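# Slide a reel fully onto a scanner's glass

## Task

Get the reel that currently overhangs the edge of the scanner glass to rest entirely on the glass, lying flat with the same face upward as now. It must stay there by itself once the robot lets go, so release it and pull the grippers away at the end.

## Robot and tools

Robot: two Kinova Gen3 seven-joint arms, named left_arm and right_arm, each ending in a Robotiq 2F-85 parallel gripper. The names do not match image sides. left_arm's base sits at about (+0.033, +0.339, 0) m and right_arm's at about (-0.014, -0.354, 0) m, so left_arm is on the +y side.

Frame: every position and orientation is in one scene frame. Origin on the table surface midway between the arms, +x out across the table, +z up. Positions are metres; orientations are unit quaternions written w first (qw, qx, qy, qz). The reported hand point (end_effector_position) is where the pads would meet if closed; closed fingertips extend roughly 19 mm past it, open ones about 6 mm. In the gripper's own axes, the fingers point along +z and the pads travel along y. Closing also pushes the tips about 13 mm farther out, so keep that clearance above surfaces. Printed positions can be off somewhat, especially when an arm is stretched far.

The row: every motion command uses one flat list of 18 numbers covering both arms, even if only one moves. First nine are left_arm: x, y, z, qw, qx, qy, qz, gripper position, gripper speed. Next nine are the same for right_arm. x, y, z and the quaternion are an absolute target pose for that hand in the scene frame, not an offset. Gripper position ranges -1 to 1: +1 fully open (85 mm), 0 about 41 mm, pads touch near -0.8, -1 closes until blocked (use -1 and keep it for a firm grip, about 190-235 N per pad). Gripper speed ranges -1 to 1: roughly 20 mm/s at -1, 85 at 0, 150 at +1. A 0 in either slot is a real command, so to leave a gripper unchanged repeat its previous two numbers. To hold an arm still, resend its last reported pose and gripper numbers every call. Keep orientation by resending your own chosen quaternion rather than the drifted one from the result.

Tools:
- execute_actions {actions, pictures}. actions is a list with zero or one entry. Empty list: just report the state. {"rows": [[18 numbers], ...], "steps": n}: up to 15 rows, n from 1 to 15 (default 15), each row applied for one 1/30 s step, the final row repeated to fill n. {"steps": n} alone waits up to 300 steps counted from the previous result, including your thinking time. Any target more than 0.6 m from the arm's last reported position along any gripper axis gets the whole call refused. pictures (true/false) toggles camera images.
- move {target, speed}: target is one 18-number row; each hand follows a straight line to its pose, all arms finishing together, taking 0.5 to 10 s (cut off at 10 s). speed is the path's top speed in m/s, 0.002 to 0.5, default 0.25; rotation limited to twice that in rad/s. Gripper numbers take effect at the start. Paths ignore obstacles and the other arm. Faster moves and targets set deeper past a contact push harder.
- wait {seconds}: 0 to 10 s, nothing new sent.
- zoom_image {camera, region}: enlarged view of one camera's latest image; region [x0, y0, x1, y1] in pixels, top-left origin, at most 504 by 504. Cameras: cam_head_left, cam_head_right, cam_high, cam_low, cam_left_wrist, cam_right_wrist (all 504x504).
- read_manual {section}: only licence text; moves nothing.


Control behaviour: each step the commanded pose is clamped to within 70 mm and 16 degrees of the measured pose, then solved by damped IK, favouring position over orientation. Large moves may need several calls; after a call the arm continues only to its last clamped pose. Joints have speed and acceleration limits.

Reading results: the state line lists each hand's position and quaternion per arm. position_measured_pct is about 50 - 50 x (gripper position number): 0 is fully open; stopping below about 90 before the requested value means something is held or blocking; about 90 or more means the pads met on nothing or on something very thin. A move result adds a "move:" line with the outcome (done, off_target, moving, held, fault) and limits (paced = target clipped; held = a safety check blocked steps, after which motion may jump faster than speed), plus each hand's distance from its target. "pose unreachable" names an arm whose command the clearance check changed or blocked; HELD marks steps not sent. "Hand target" shows the pose the controller is heading to. Joint torques are listed in joint order; contacts show as changes.

Avoid: knocking anything off the table (fails the task), dropping or slamming the reel, hard presses, arms colliding. Contact torque at a joint's limit (48.6 N m for the first four joints, 30.6 N m for the wrist joints) triggers a TORQUE FAULT that freezes that arm for 10 s. Long holding of a load heats motors: MOTOR HOT from 60 °C, OVER-TEMPERATURE FAULT at 75 °C when the arm sags. Brief outside tugs or pushes may occur. Finish by opening the gripper wider than the reel and raising it away, confirming the reel stays flat on the glass on its own.

Each tool is called after "Request:" by a JSON object that holds its "method" and its "body".

## Session

Request:
{"method": "execute_actions", "body": {"actions": []}}

Scene clock: 0.00 s of 4800.00 s.
left_arm: end_effector_position=(+0.1818, +0.0563, +0.3622) position_measured_pct=0.0 end_effector_quat_wxyz=(-0.237, +0.919, -0.285, -0.132) | right_arm: end_effector_position=(+0.0782, -0.8367, +0.2983) position_measured_pct=0.0 end_effector_quat_wxyz=(+0.222, +0.914, -0.199, +0.277)
Joint positions: left_arm=[ 0.704  0.465  0.685  1.322 -0.28   2.002 -0.791] | right_arm=[ 1.479  0.14   0.186  2.007 -0.923  0.626  0.296]
Joint velocities: left_arm=[-0.    -0.    -0.    -0.001 -0.002 -0.     0.   ] | right_arm=[ 0.     0.001 -0.    -0.     0.    -0.001  0.001]
Joint torques (N m, as the joint torque sensors report them, + toward a larger angle): no reading
Motor temperatures (°C, as the motors report them): left_arm=[25 21 23 20 30 40 33] | right_arm=[28 25 23 27 30 29 32]
Hand target (left_arm): +0.182, +0.056, +0.362; -0.237, +0.919, -0.285, -0.132
Hand target (right_arm): +0.078, -0.837, +0.298; +0.222, +0.914, -0.199, +0.277

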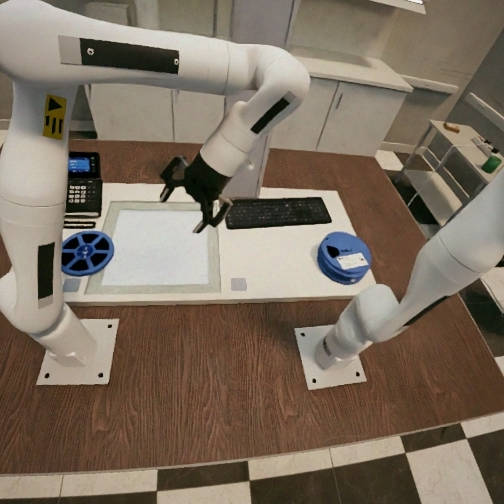

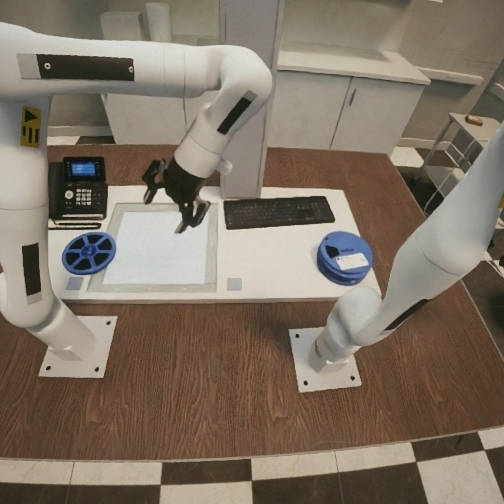

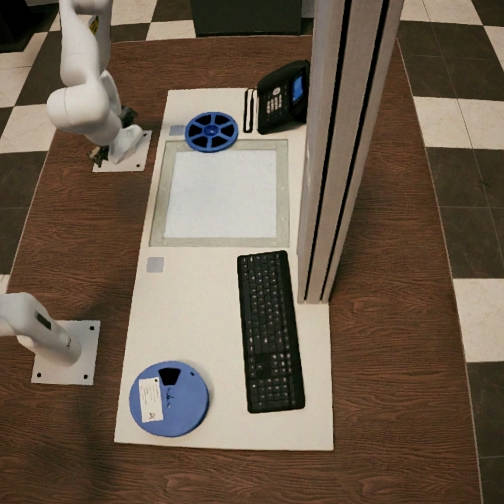

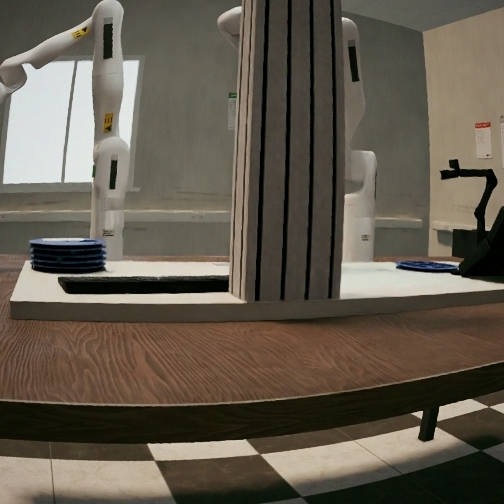

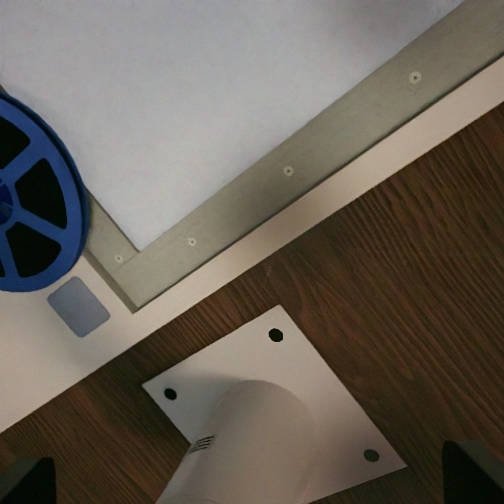

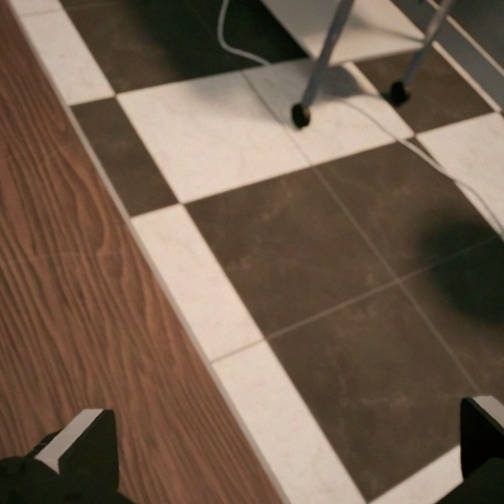

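Request:
{"method": "move", "body": {"target": [0.33,0.52,0.2,0,0.707,-0.707,0,1,0,0.0782,-0.8367,0.2983,0.222,0.914,-0.199,0.277,1,0]}}

Scene clock: 5.17 s of 4800.00 s.
left_arm: end_effector_position=(+0.3292, +0.5196, +0.2002) position_measured_pct=0.0 end_effector_quat_wxyz=(+0.001, +0.707, -0.708, -0.002) | right_arm: end_effector_position=(+0.0782, -0.8367, +0.2983) position_measured_pct=0.0 end_effector_quat_wxyz=(+0.222, +0.914, -0.199, +0.277)
Joint positions: left_arm=[-0.538  0.221 -0.106  1.974  0.023  0.95  -3.787] | right_arm=[ 1.479  0.14   0.187  2.007 -0.923  0.627  0.295]
Joint velocities: left_arm=[-0.004  0.004 -0.004 -0.002  0.003  0.002 -0.002] | right_arm=[-0.     0.    -0.     0.    -0.    -0.     0.002]
Joint torques (N m, as the joint torque sensors report them, + toward a larger angle): left_arm=[ -0.54 -11.83   0.78  -6.53   0.4    0.34   0.08] | right_arm=[  0.09 -12.11   0.15  -9.17  -1.33  -0.6    0.16]
Motor temperatures (°C, as the motors report them): left_arm=[25 21 23 20 30 40 33] | right_arm=[28 26 23 27 30 29 32]
Hand target (left_arm): +0.329, +0.520, +0.200; +0.001, +0.707, -0.707, -0.002
Hand target (right_arm): +0.078, -0.837, +0.298; +0.222, +0.914, -0.199, +0.277
Off the commanded pose (left_arm): 0.001 m, 0 deg.
Off the commanded pose (right_arm): 0.000 m, 0 deg.
move: done; limits=paced

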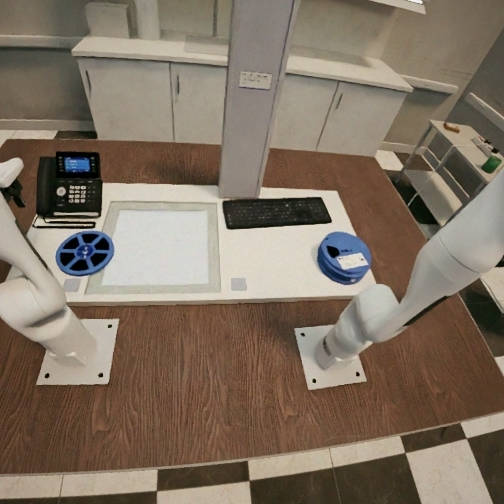

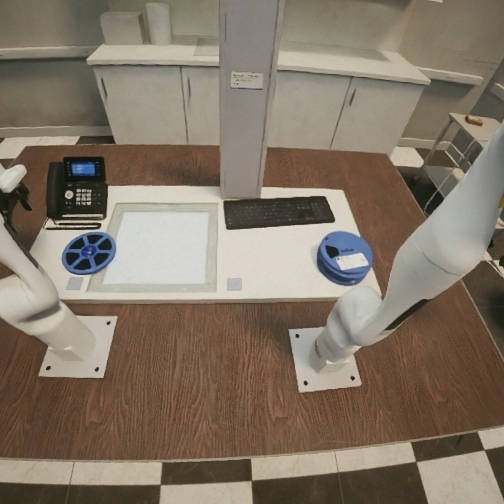

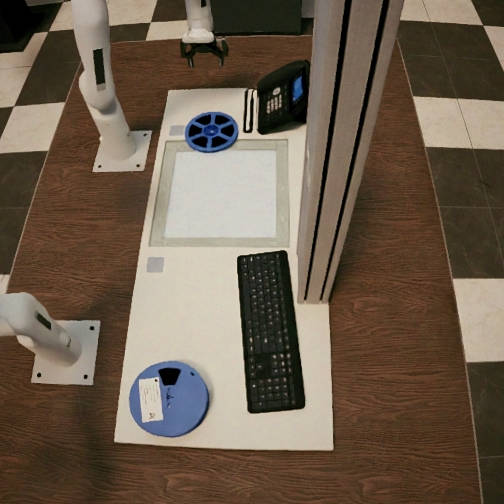

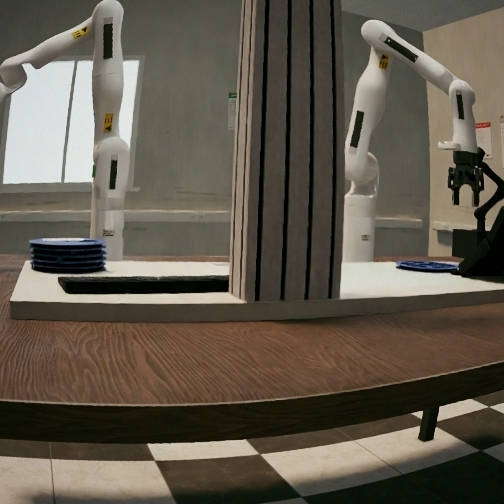

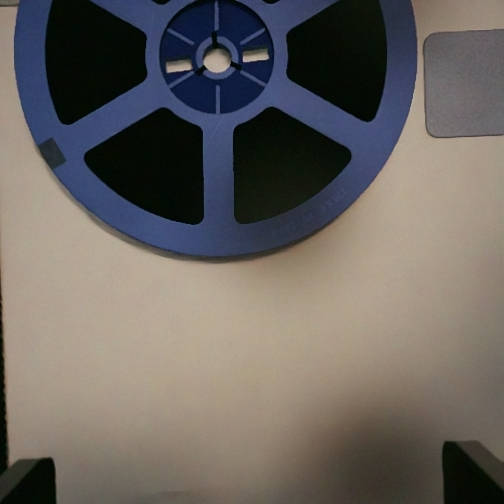

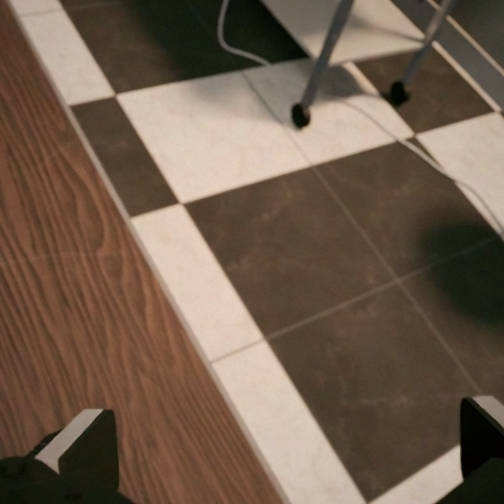

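Request:
{"method": "move", "body": {"target": [0.345,0.5,0.05,0,0.707,-0.707,0,1,0,0.0782,-0.8367,0.2983,0.222,0.914,-0.199,0.277,1,0], "speed": 0.1}}

Request:
{"method": "zoom_image", "body": {"camera": "cam_low", "region": [350,200,504,310]}}

Scene clock: 8.80 s of 4800.00 s.
left_arm: end_effector_position=(+0.3453, +0.4998, +0.0505) position_measured_pct=0.0 end_effector_quat_wxyz=(-0.000, +0.707, -0.707, +0.001) | right_arm: end_effector_position=(+0.0782, -0.8367, +0.2983) position_measured_pct=0.0 end_effector_quat_wxyz=(+0.222, +0.914, -0.199, +0.277)
Joint positions: left_arm=[-0.507  0.538 -0.068  2.161  0.084  0.444 -3.774] | right_arm=[ 1.479  0.14   0.187  2.007 -0.923  0.627  0.295]
Joint velocities: left_arm=[ 0.     0.007 -0.     0.001 -0.001 -0.002 -0.   ] | right_arm=[ 0.    -0.001 -0.    -0.    -0.002 -0.001 -0.   ]
Joint torques (N m, as the joint torque sensors report them, + toward a larger angle): left_arm=[ -0.19 -14.22   0.4   -2.92   0.1    0.14   0.2 ] | right_arm=[  0.24 -12.04   0.11  -9.15  -1.34  -0.56   0.23]
Motor temperatures (°C, as the motors report them): left_arm=[25 21 23 20 30 40 33] | right_arm=[28 26 23 27 30 29 32]
Hand target (left_arm): +0.345, +0.500, +0.050; +0.000, +0.707, -0.707, +0.001
Hand target (right_arm): +0.078, -0.837, +0.298; +0.222, +0.914, -0.199, +0.277
Off the commanded pose (left_arm): 0.001 m, 0 deg.
Off the commanded pose (right_arm): 0.000 m, 0 deg.
move: done

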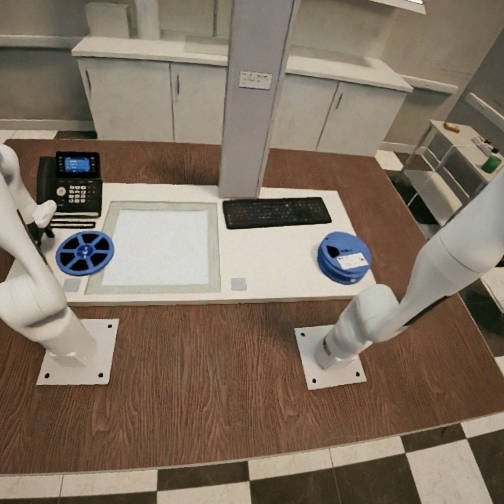

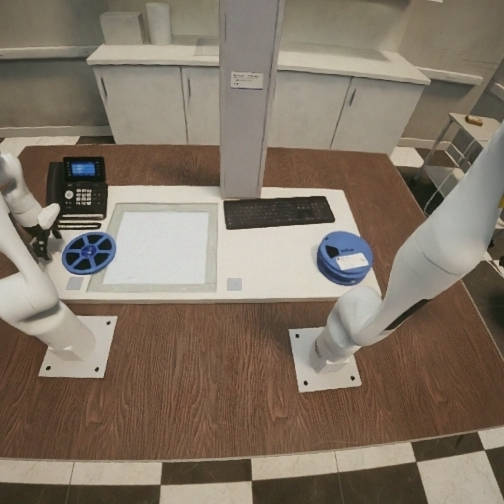

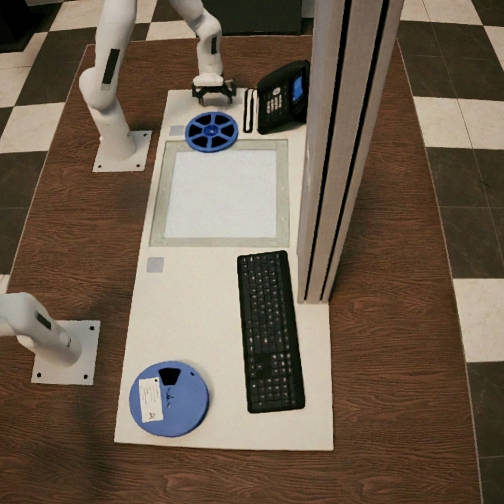

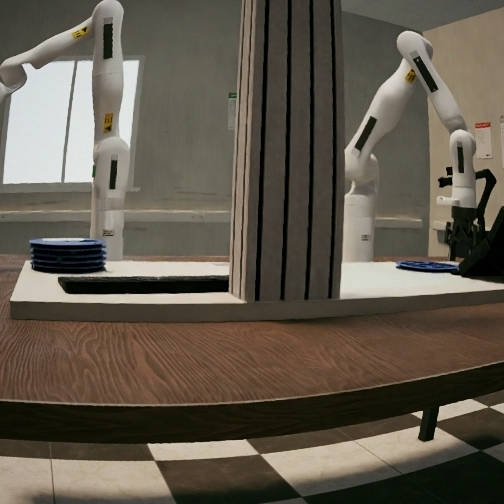

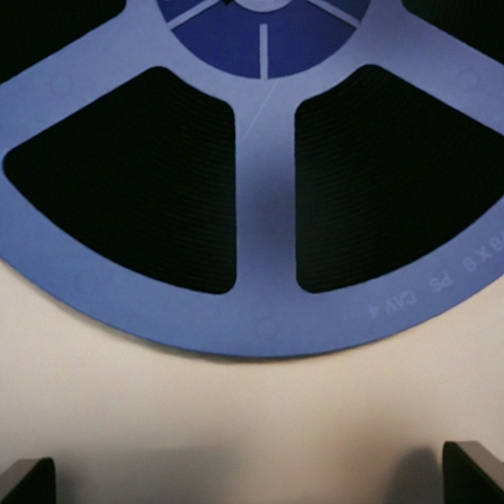

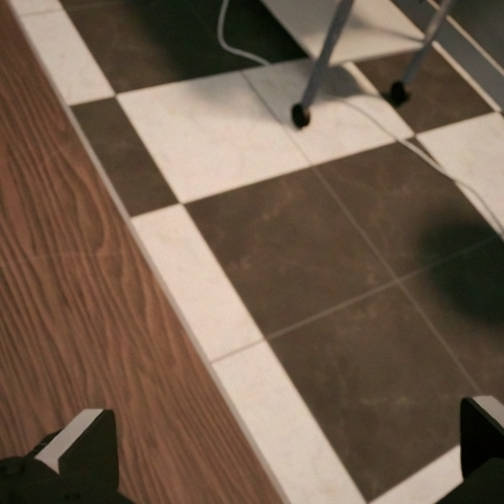

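Region (350, 200, 504, 310) of cam_low's 504x504 image, scaled by 3.273, with more detail than that image has; it fills the top 360 rows of this view, and the rest is white.

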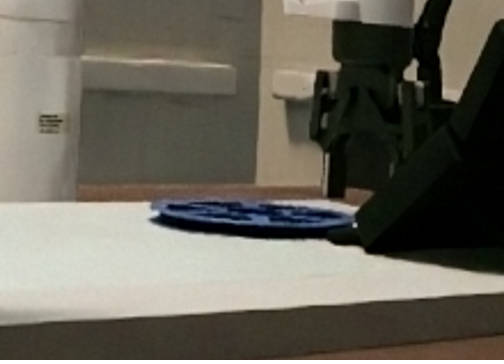

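Request:
{"method": "move", "body": {"target": [0.342,0.495,0.033,0,0.707,-0.707,0,1,0,0.0782,-0.8367,0.2983,0.222,0.914,-0.199,0.277,1,0], "speed": 0.015}}

Request:
{"method": "move", "body": {"target": [0.345,0.41,0.033,0,0.707,-0.707,0,1,0,0.0782,-0.8367,0.2983,0.222,0.914,-0.199,0.277,1,0], "speed": 0.03}}

Request:
{"method": "zoom_image", "body": {"camera": "cam_low", "region": [340,200,494,310]}}

Scene clock: 13.33 s of 4800.00 s.
left_arm: end_effector_position=(+0.3425, +0.4954, +0.0341) position_measured_pct=0.0 end_effector_quat_wxyz=(-0.001, +0.707, -0.707, +0.000) | right_arm: end_effector_position=(+0.0782, -0.8367, +0.2983) position_measured_pct=0.0 end_effector_quat_wxyz=(+0.222, +0.914, -0.199, +0.277)
Joint positions: left_arm=[-0.504  0.576 -0.062  2.188  0.092  0.378 -3.773] | right_arm=[ 1.479  0.14   0.187  2.007 -0.923  0.627  0.295]
Joint velocities: left_arm=[-0.    -0.002 -0.     0.002 -0.001 -0.002 -0.   ] | right_arm=[-0.001  0.     0.     0.     0.002 -0.    -0.   ]
Joint torques (N m, as the joint torque sensors report them, + toward a larger angle): left_arm=[ -0.01 -11.74   1.09  -2.65   0.23  -0.19  -0.1 ] | right_arm=[  0.18 -12.09   0.07  -9.01  -1.3   -0.58   0.1 ]
Motor temperatures (°C, as the motors report them): left_arm=[25 21 23 20 30 40 33] | right_arm=[28 26 23 27 30 29 32]
Hand target (left_arm): +0.342, +0.495, +0.033; +0.000, +0.707, -0.707, +0.000
Hand target (right_arm): +0.078, -0.837, +0.298; +0.222, +0.914, -0.199, +0.277
Off the commanded pose (left_arm): 0.001 m, 0 deg.
Off the commanded pose (right_arm): 0.000 m, 0 deg.
After step 90, 0.10 s passed at rest.
move: done

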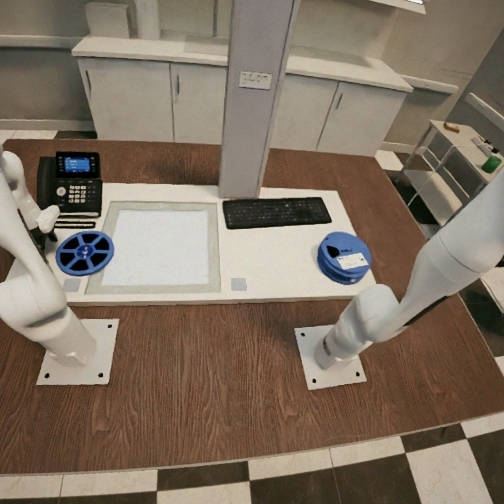

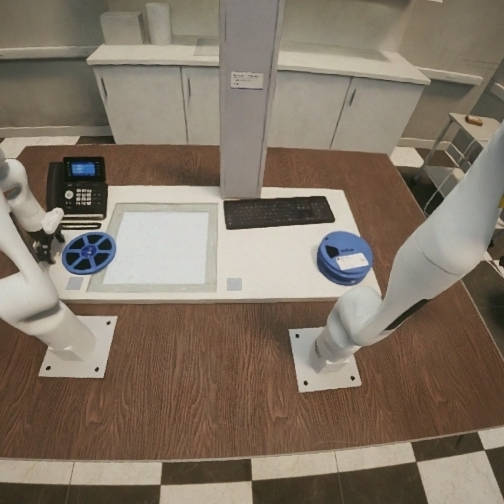

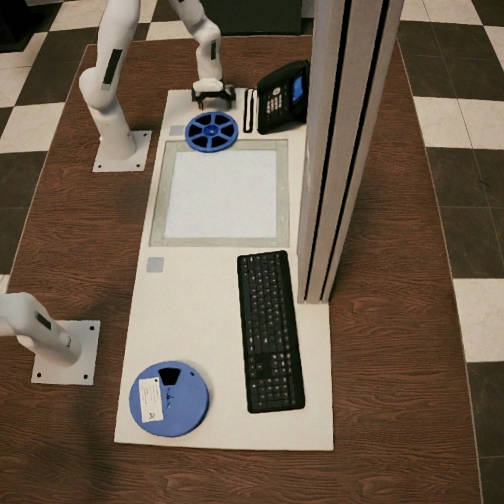

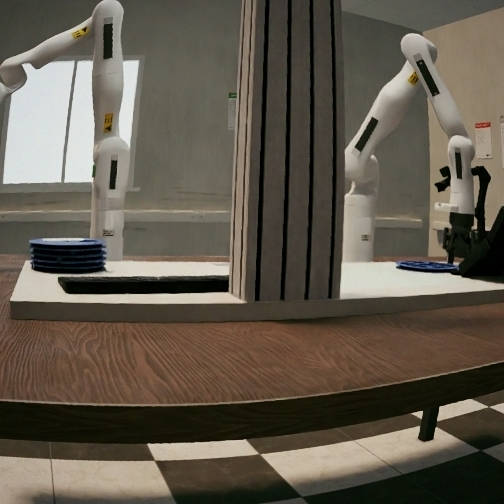

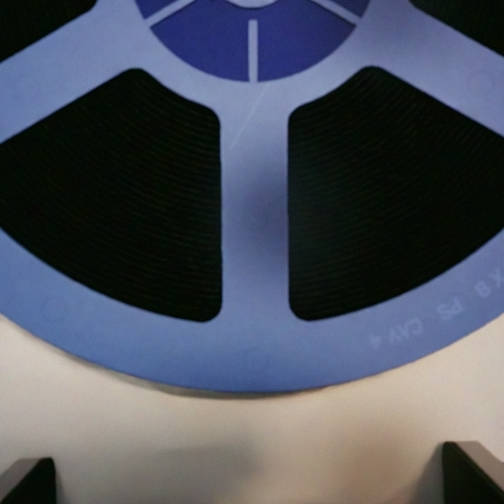

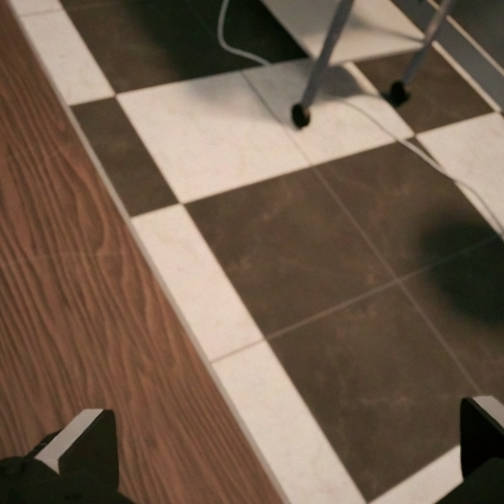

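Scene clock: 16.43 s of 4800.00 s.
left_arm: end_effector_position=(+0.3460, +0.4114, +0.0342) position_measured_pct=0.0 end_effector_quat_wxyz=(-0.002, +0.708, -0.707, +0.001) | right_arm: end_effector_position=(+0.0782, -0.8367, +0.2983) position_measured_pct=0.0 end_effector_quat_wxyz=(+0.222, +0.914, -0.199, +0.277)
Joint positions: left_arm=[-0.25   0.549 -0.086  2.27   0.141  0.323 -3.586] | right_arm=[ 1.479  0.14   0.187  2.007 -0.923  0.627  0.295]
Joint velocities: left_arm=[ 0.007  0.001  0.     0.001 -0.001 -0.     0.004] | right_arm=[ 0.    -0.    -0.    -0.     0.     0.001  0.001]
Joint torques (N m, as the joint torque sensors report them, + toward a larger angle): left_arm=[  0.64 -10.68   1.23  -1.58   0.61   0.24   0.73] | right_arm=[  0.09 -12.03   0.19  -9.21  -1.33  -0.59   0.14]
Motor temperatures (°C, as the motors report them): left_arm=[25 21 23 20 30 40 33] | right_arm=[28 26 23 27 30 29 32]
Hand target (left_arm): +0.345, +0.410, +0.033; -0.000, +0.707, -0.707, +0.000
Hand target (right_arm): +0.078, -0.837, +0.298; +0.222, +0.914, -0.199, +0.277
Off the commanded pose (left_arm): 0.002 m, 0 deg.
Off the commanded pose (right_arm): 0.000 m, 0 deg.
move: done

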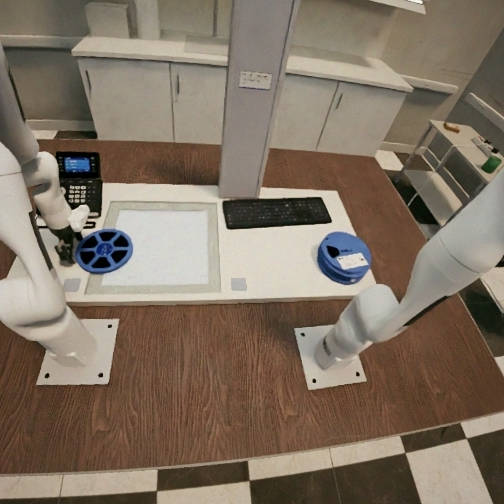

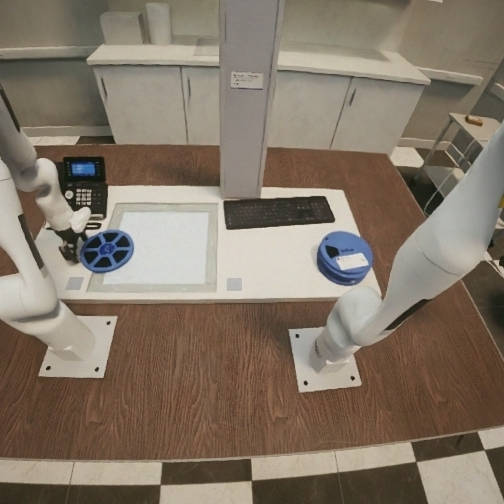

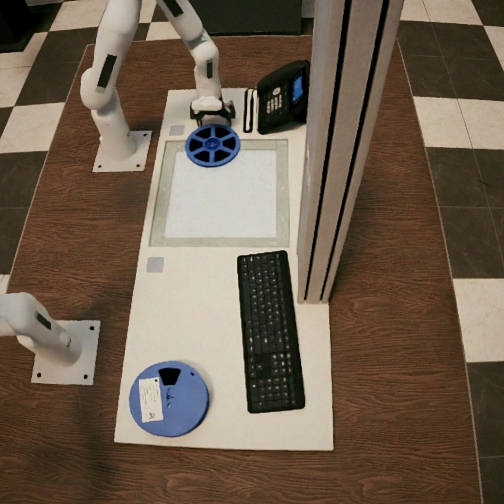

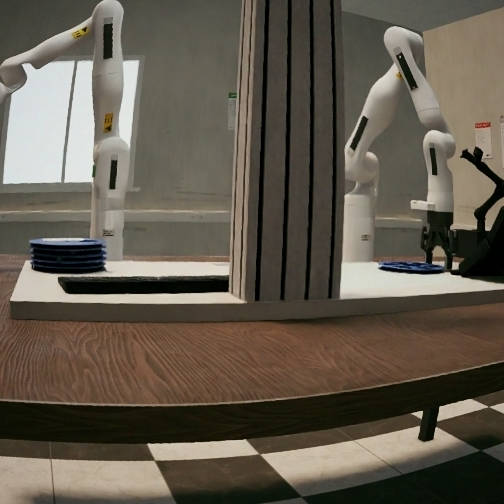

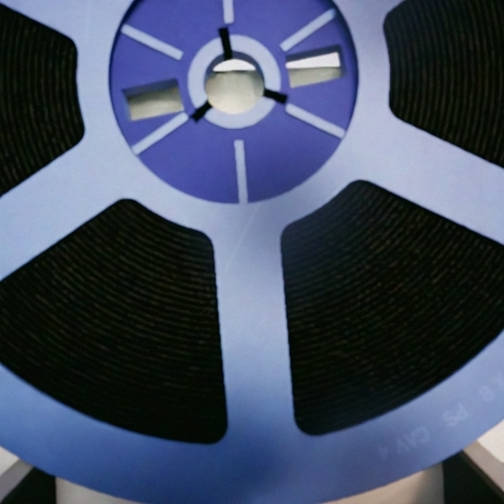

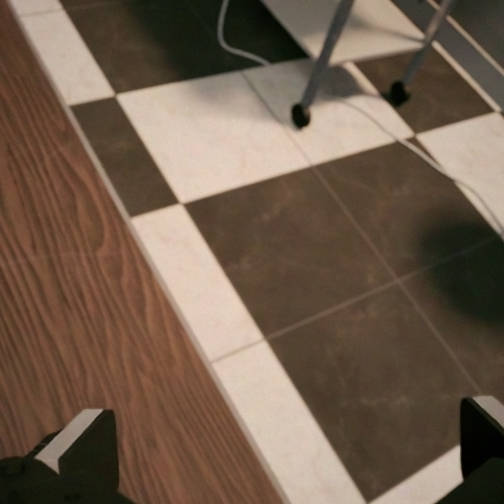

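Region (340, 200, 494, 310) of cam_low's 504x504 image, scaled by 3.273, with more detail than that image has; it fills the top 360 rows of this view, and the rest is white.

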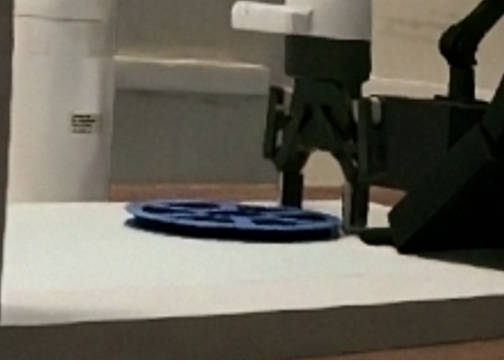

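Touching the board; raise a bit.

Request:
{"method": "move", "body": {"target": [0.348,0.405,0.04,0,0.707,-0.707,0,1,0,0.0782,-0.8367,0.2983,0.222,0.914,-0.199,0.277,1,0], "speed": 0.03}}

Request:
{"method": "move", "body": {"target": [0.365,0.26,0.039,0,0.707,-0.707,0,1,0,0.0782,-0.8367,0.2983,0.222,0.914,-0.199,0.277,1,0], "speed": 0.04}}

Request:
{"method": "move", "body": {"target": [0.33,0.45,0.25,0,0.707,-0.707,0,1,0,0.0782,-0.8367,0.2983,0.222,0.914,-0.199,0.277,1,0]}}

Scene clock: 19.63 s of 4800.00 s.
left_arm: end_effector_position=(+0.3479, +0.4053, +0.0399) position_measured_pct=0.0 end_effector_quat_wxyz=(+0.000, +0.707, -0.707, -0.000) | right_arm: end_effector_position=(+0.0782, -0.8367, +0.2983) position_measured_pct=0.0 end_effector_quat_wxyz=(+0.222, +0.914, -0.199, +0.277)
Joint positions: left_arm=[-0.223  0.535 -0.095  2.26   0.14   0.352 -3.566] | right_arm=[ 1.479  0.14   0.187  2.007 -0.923  0.627  0.295]
Joint velocities: left_arm=[ 0.005 -0.003 -0.    -0.002 -0.001  0.003  0.002] | right_arm=[-0.     0.    -0.    -0.    -0.001  0.     0.001]
Joint torques (N m, as the joint torque sensors report them, + toward a larger angle): left_arm=[ -0.05 -13.67   0.96  -2.41  -0.05   0.23  -0.11] | right_arm=[  0.08 -12.06   0.19  -9.21  -1.38  -0.57   0.15]
Motor temperatures (°C, as the motors report them): left_arm=[25 21 23 20 30 40 33] | right_arm=[28 26 23 27 30 29 32]
Hand target (left_arm): +0.348, +0.405, +0.040; -0.000, +0.707, -0.707, -0.000
Hand target (right_arm): +0.078, -0.837, +0.298; +0.222, +0.914, -0.199, +0.277
Off the commanded pose (left_arm): 0.000 m, 0 deg.
Off the commanded pose (right_arm): 0.000 m, 0 deg.
move: done

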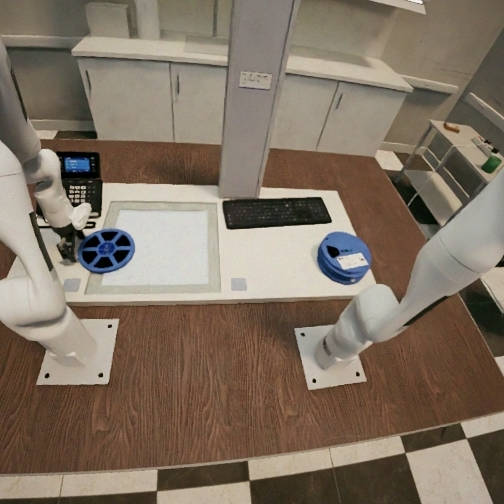

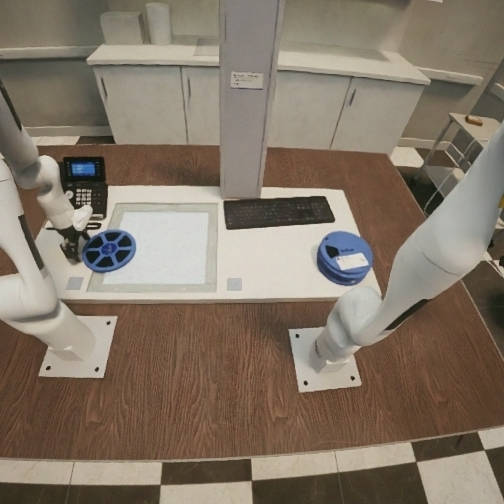

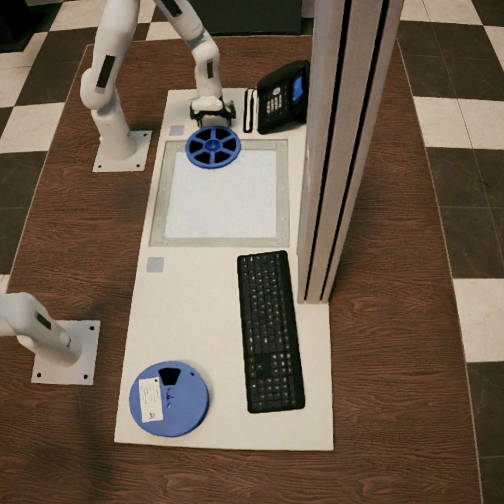

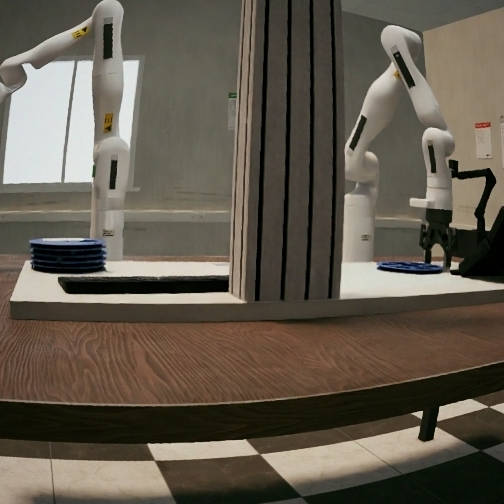

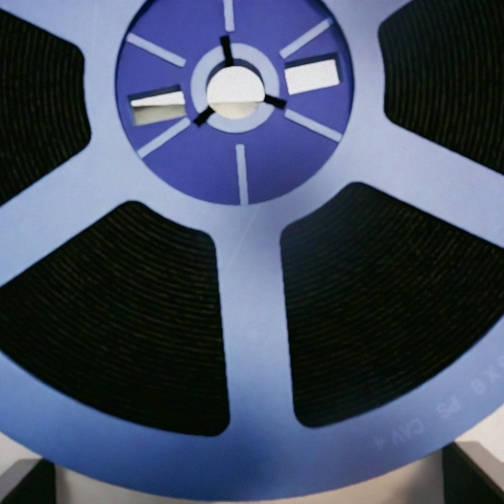

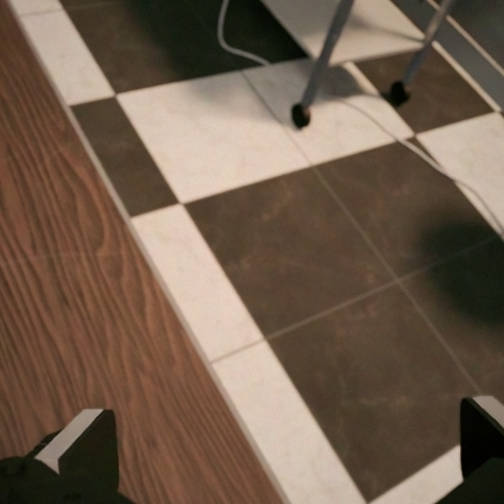

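Scene clock: 23.60 s of 4800.00 s.
left_arm: end_effector_position=(+0.3650, +0.2606, +0.0390) position_measured_pct=0.0 end_effector_quat_wxyz=(-0.000, +0.707, -0.707, +0.000) | right_arm: end_effector_position=(+0.0782, -0.8367, +0.2983) position_measured_pct=0.0 end_effector_quat_wxyz=(+0.222, +0.914, -0.199, +0.277)
Joint positions: left_arm=[ 0.262  0.56  -0.15   2.198  0.208  0.396 -3.188] | right_arm=[ 1.479  0.14   0.187  2.007 -0.923  0.627  0.295]
Joint velocities: left_arm=[ 0.006  0.001 -0.    -0.001 -0.002  0.     0.003] | right_arm=[ 0.    -0.001  0.     0.     0.001 -0.001  0.   ]
Joint torques (N m, as the joint torque sensors report them, + toward a larger angle): left_arm=[ -0.11 -13.88   0.17  -3.19   0.15   0.27  -0.12] | right_arm=[  0.1  -11.97   0.07  -9.07  -1.29  -0.58   0.22]
Motor temperatures (°C, as the motors report them): left_arm=[25 21 23 20 30 40 33] | right_arm=[28 26 23 27 30 29 32]
Hand target (left_arm): +0.365, +0.260, +0.039; -0.000, +0.707, -0.707, +0.000
Hand target (right_arm): +0.078, -0.837, +0.298; +0.222, +0.914, -0.199, +0.277
Off the commanded pose (left_arm): 0.001 m, 0 deg.
Off the commanded pose (right_arm): 0.000 m, 0 deg.
move: done

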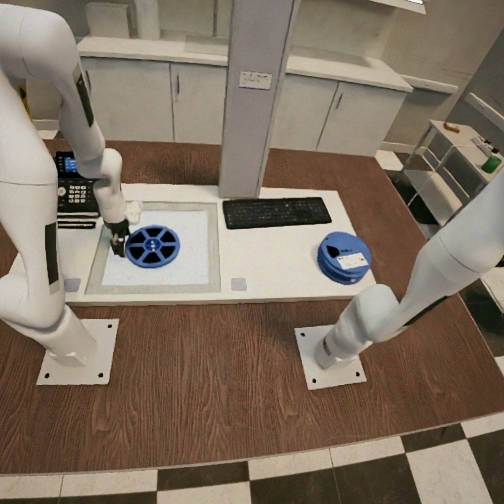

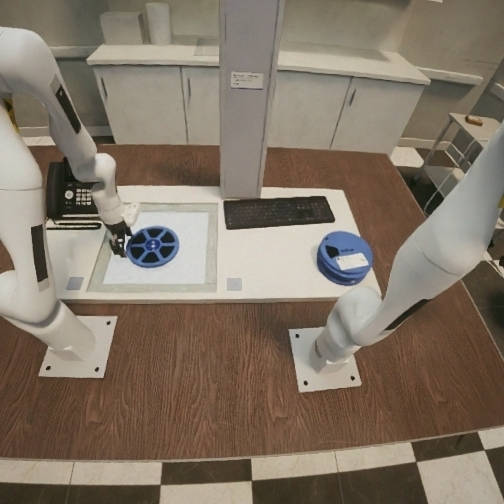

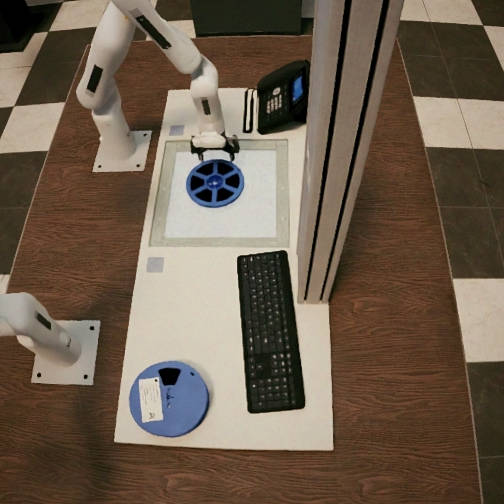

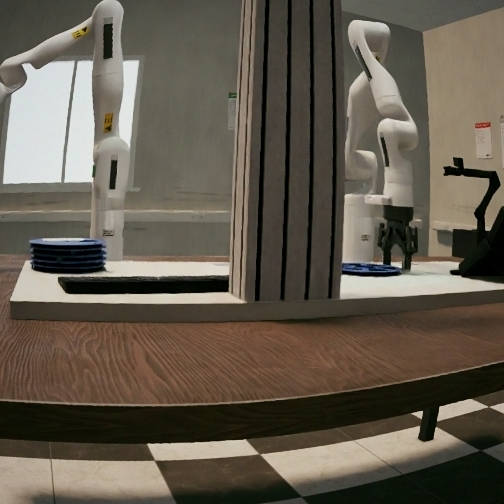

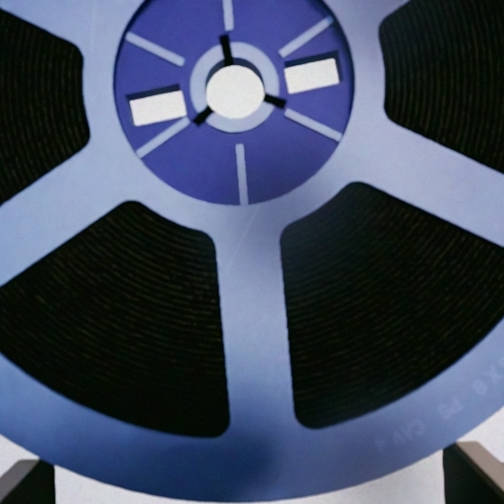

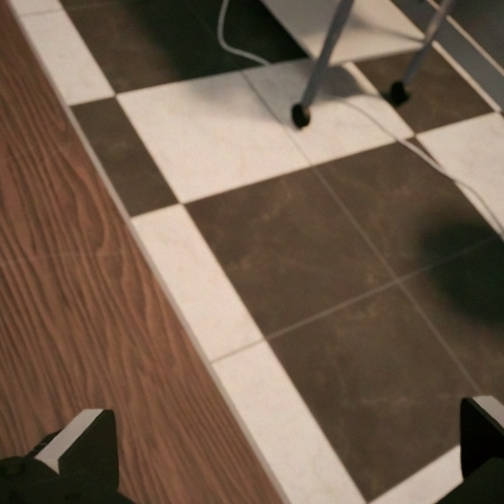

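Scene clock: 25.27 s of 4800.00 s.
left_arm: end_effector_position=(+0.3299, +0.4500, +0.2496) position_measured_pct=0.0 end_effector_quat_wxyz=(-0.000, +0.707, -0.707, -0.001) | right_arm: end_effector_position=(+0.0782, -0.8367, +0.2983) position_measured_pct=0.0 end_effector_quat_wxyz=(+0.222, +0.914, -0.199, +0.277)
Joint positions: left_arm=[-0.104  0.099 -0.371  1.948  0.038  1.102 -3.622] | right_arm=[ 1.479  0.14   0.187  2.007 -0.923  0.627  0.295]
Joint velocities: left_arm=[-0.002  0.001 -0.003 -0.001  0.002  0.001 -0.001] | right_arm=[ 0.    -0.    -0.     0.    -0.002  0.    -0.001]
Joint torques (N m, as the joint torque sensors report them, + toward a larger angle): left_arm=[ 0.35 -9.27  0.87 -7.09  0.18  0.54 -0.11] | right_arm=[ -0.01 -12.07   0.17  -9.19  -1.37  -0.56   0.16]
Motor temperatures (°C, as the motors report them): left_arm=[25 21 23 20 30 40 33] | right_arm=[28 26 23 27 30 29 32]
Hand target (left_arm): +0.330, +0.450, +0.250; -0.000, +0.707, -0.707, -0.001
Hand target (right_arm): +0.078, -0.837, +0.298; +0.222, +0.914, -0.199, +0.277
Off the commanded pose (left_arm): 0.000 m, 0 deg.
Off the commanded pose (right_arm): 0.000 m, 0 deg.
move: done

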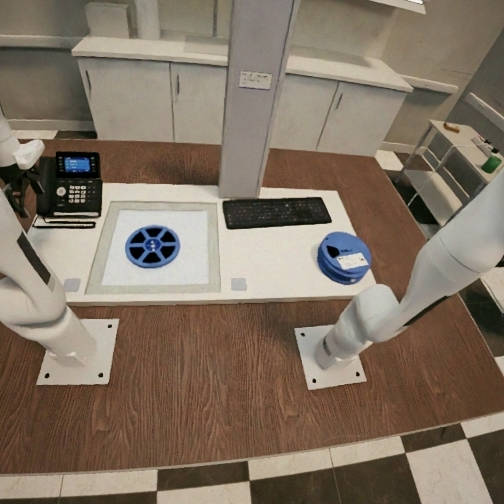

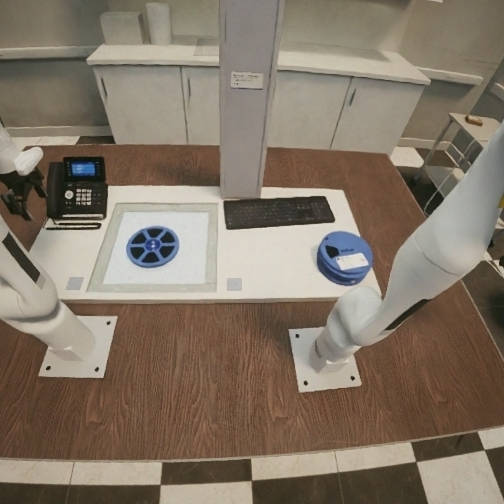

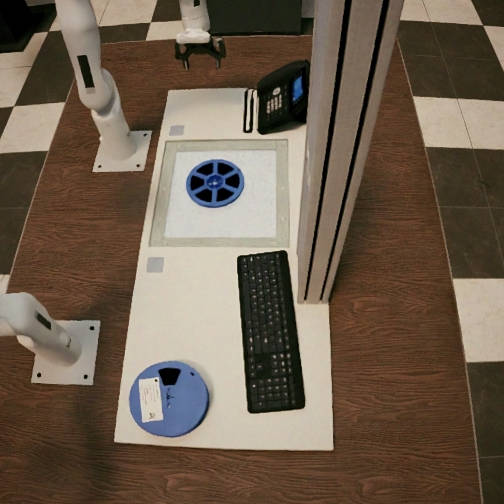

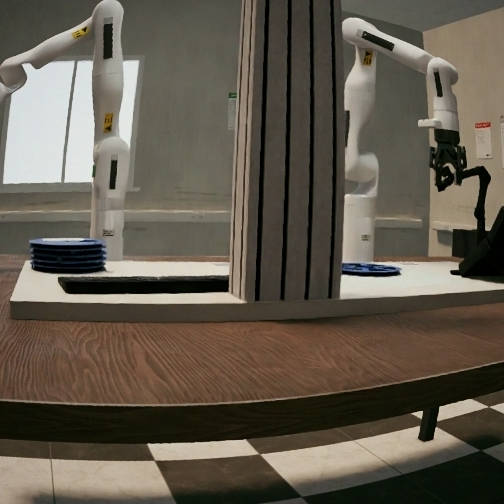

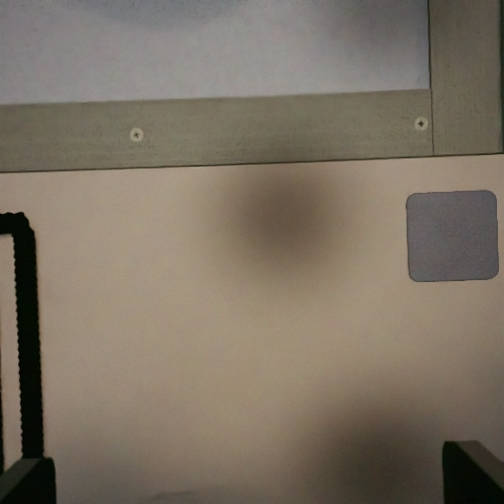

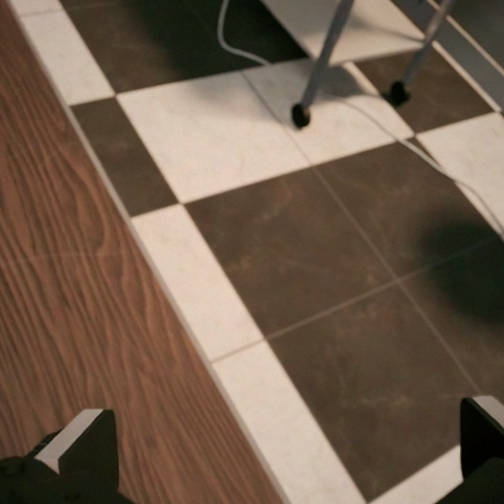

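Request:
{"method": "finished_scene", "body": {"scene": 1}}

The scene is finished: the task was done.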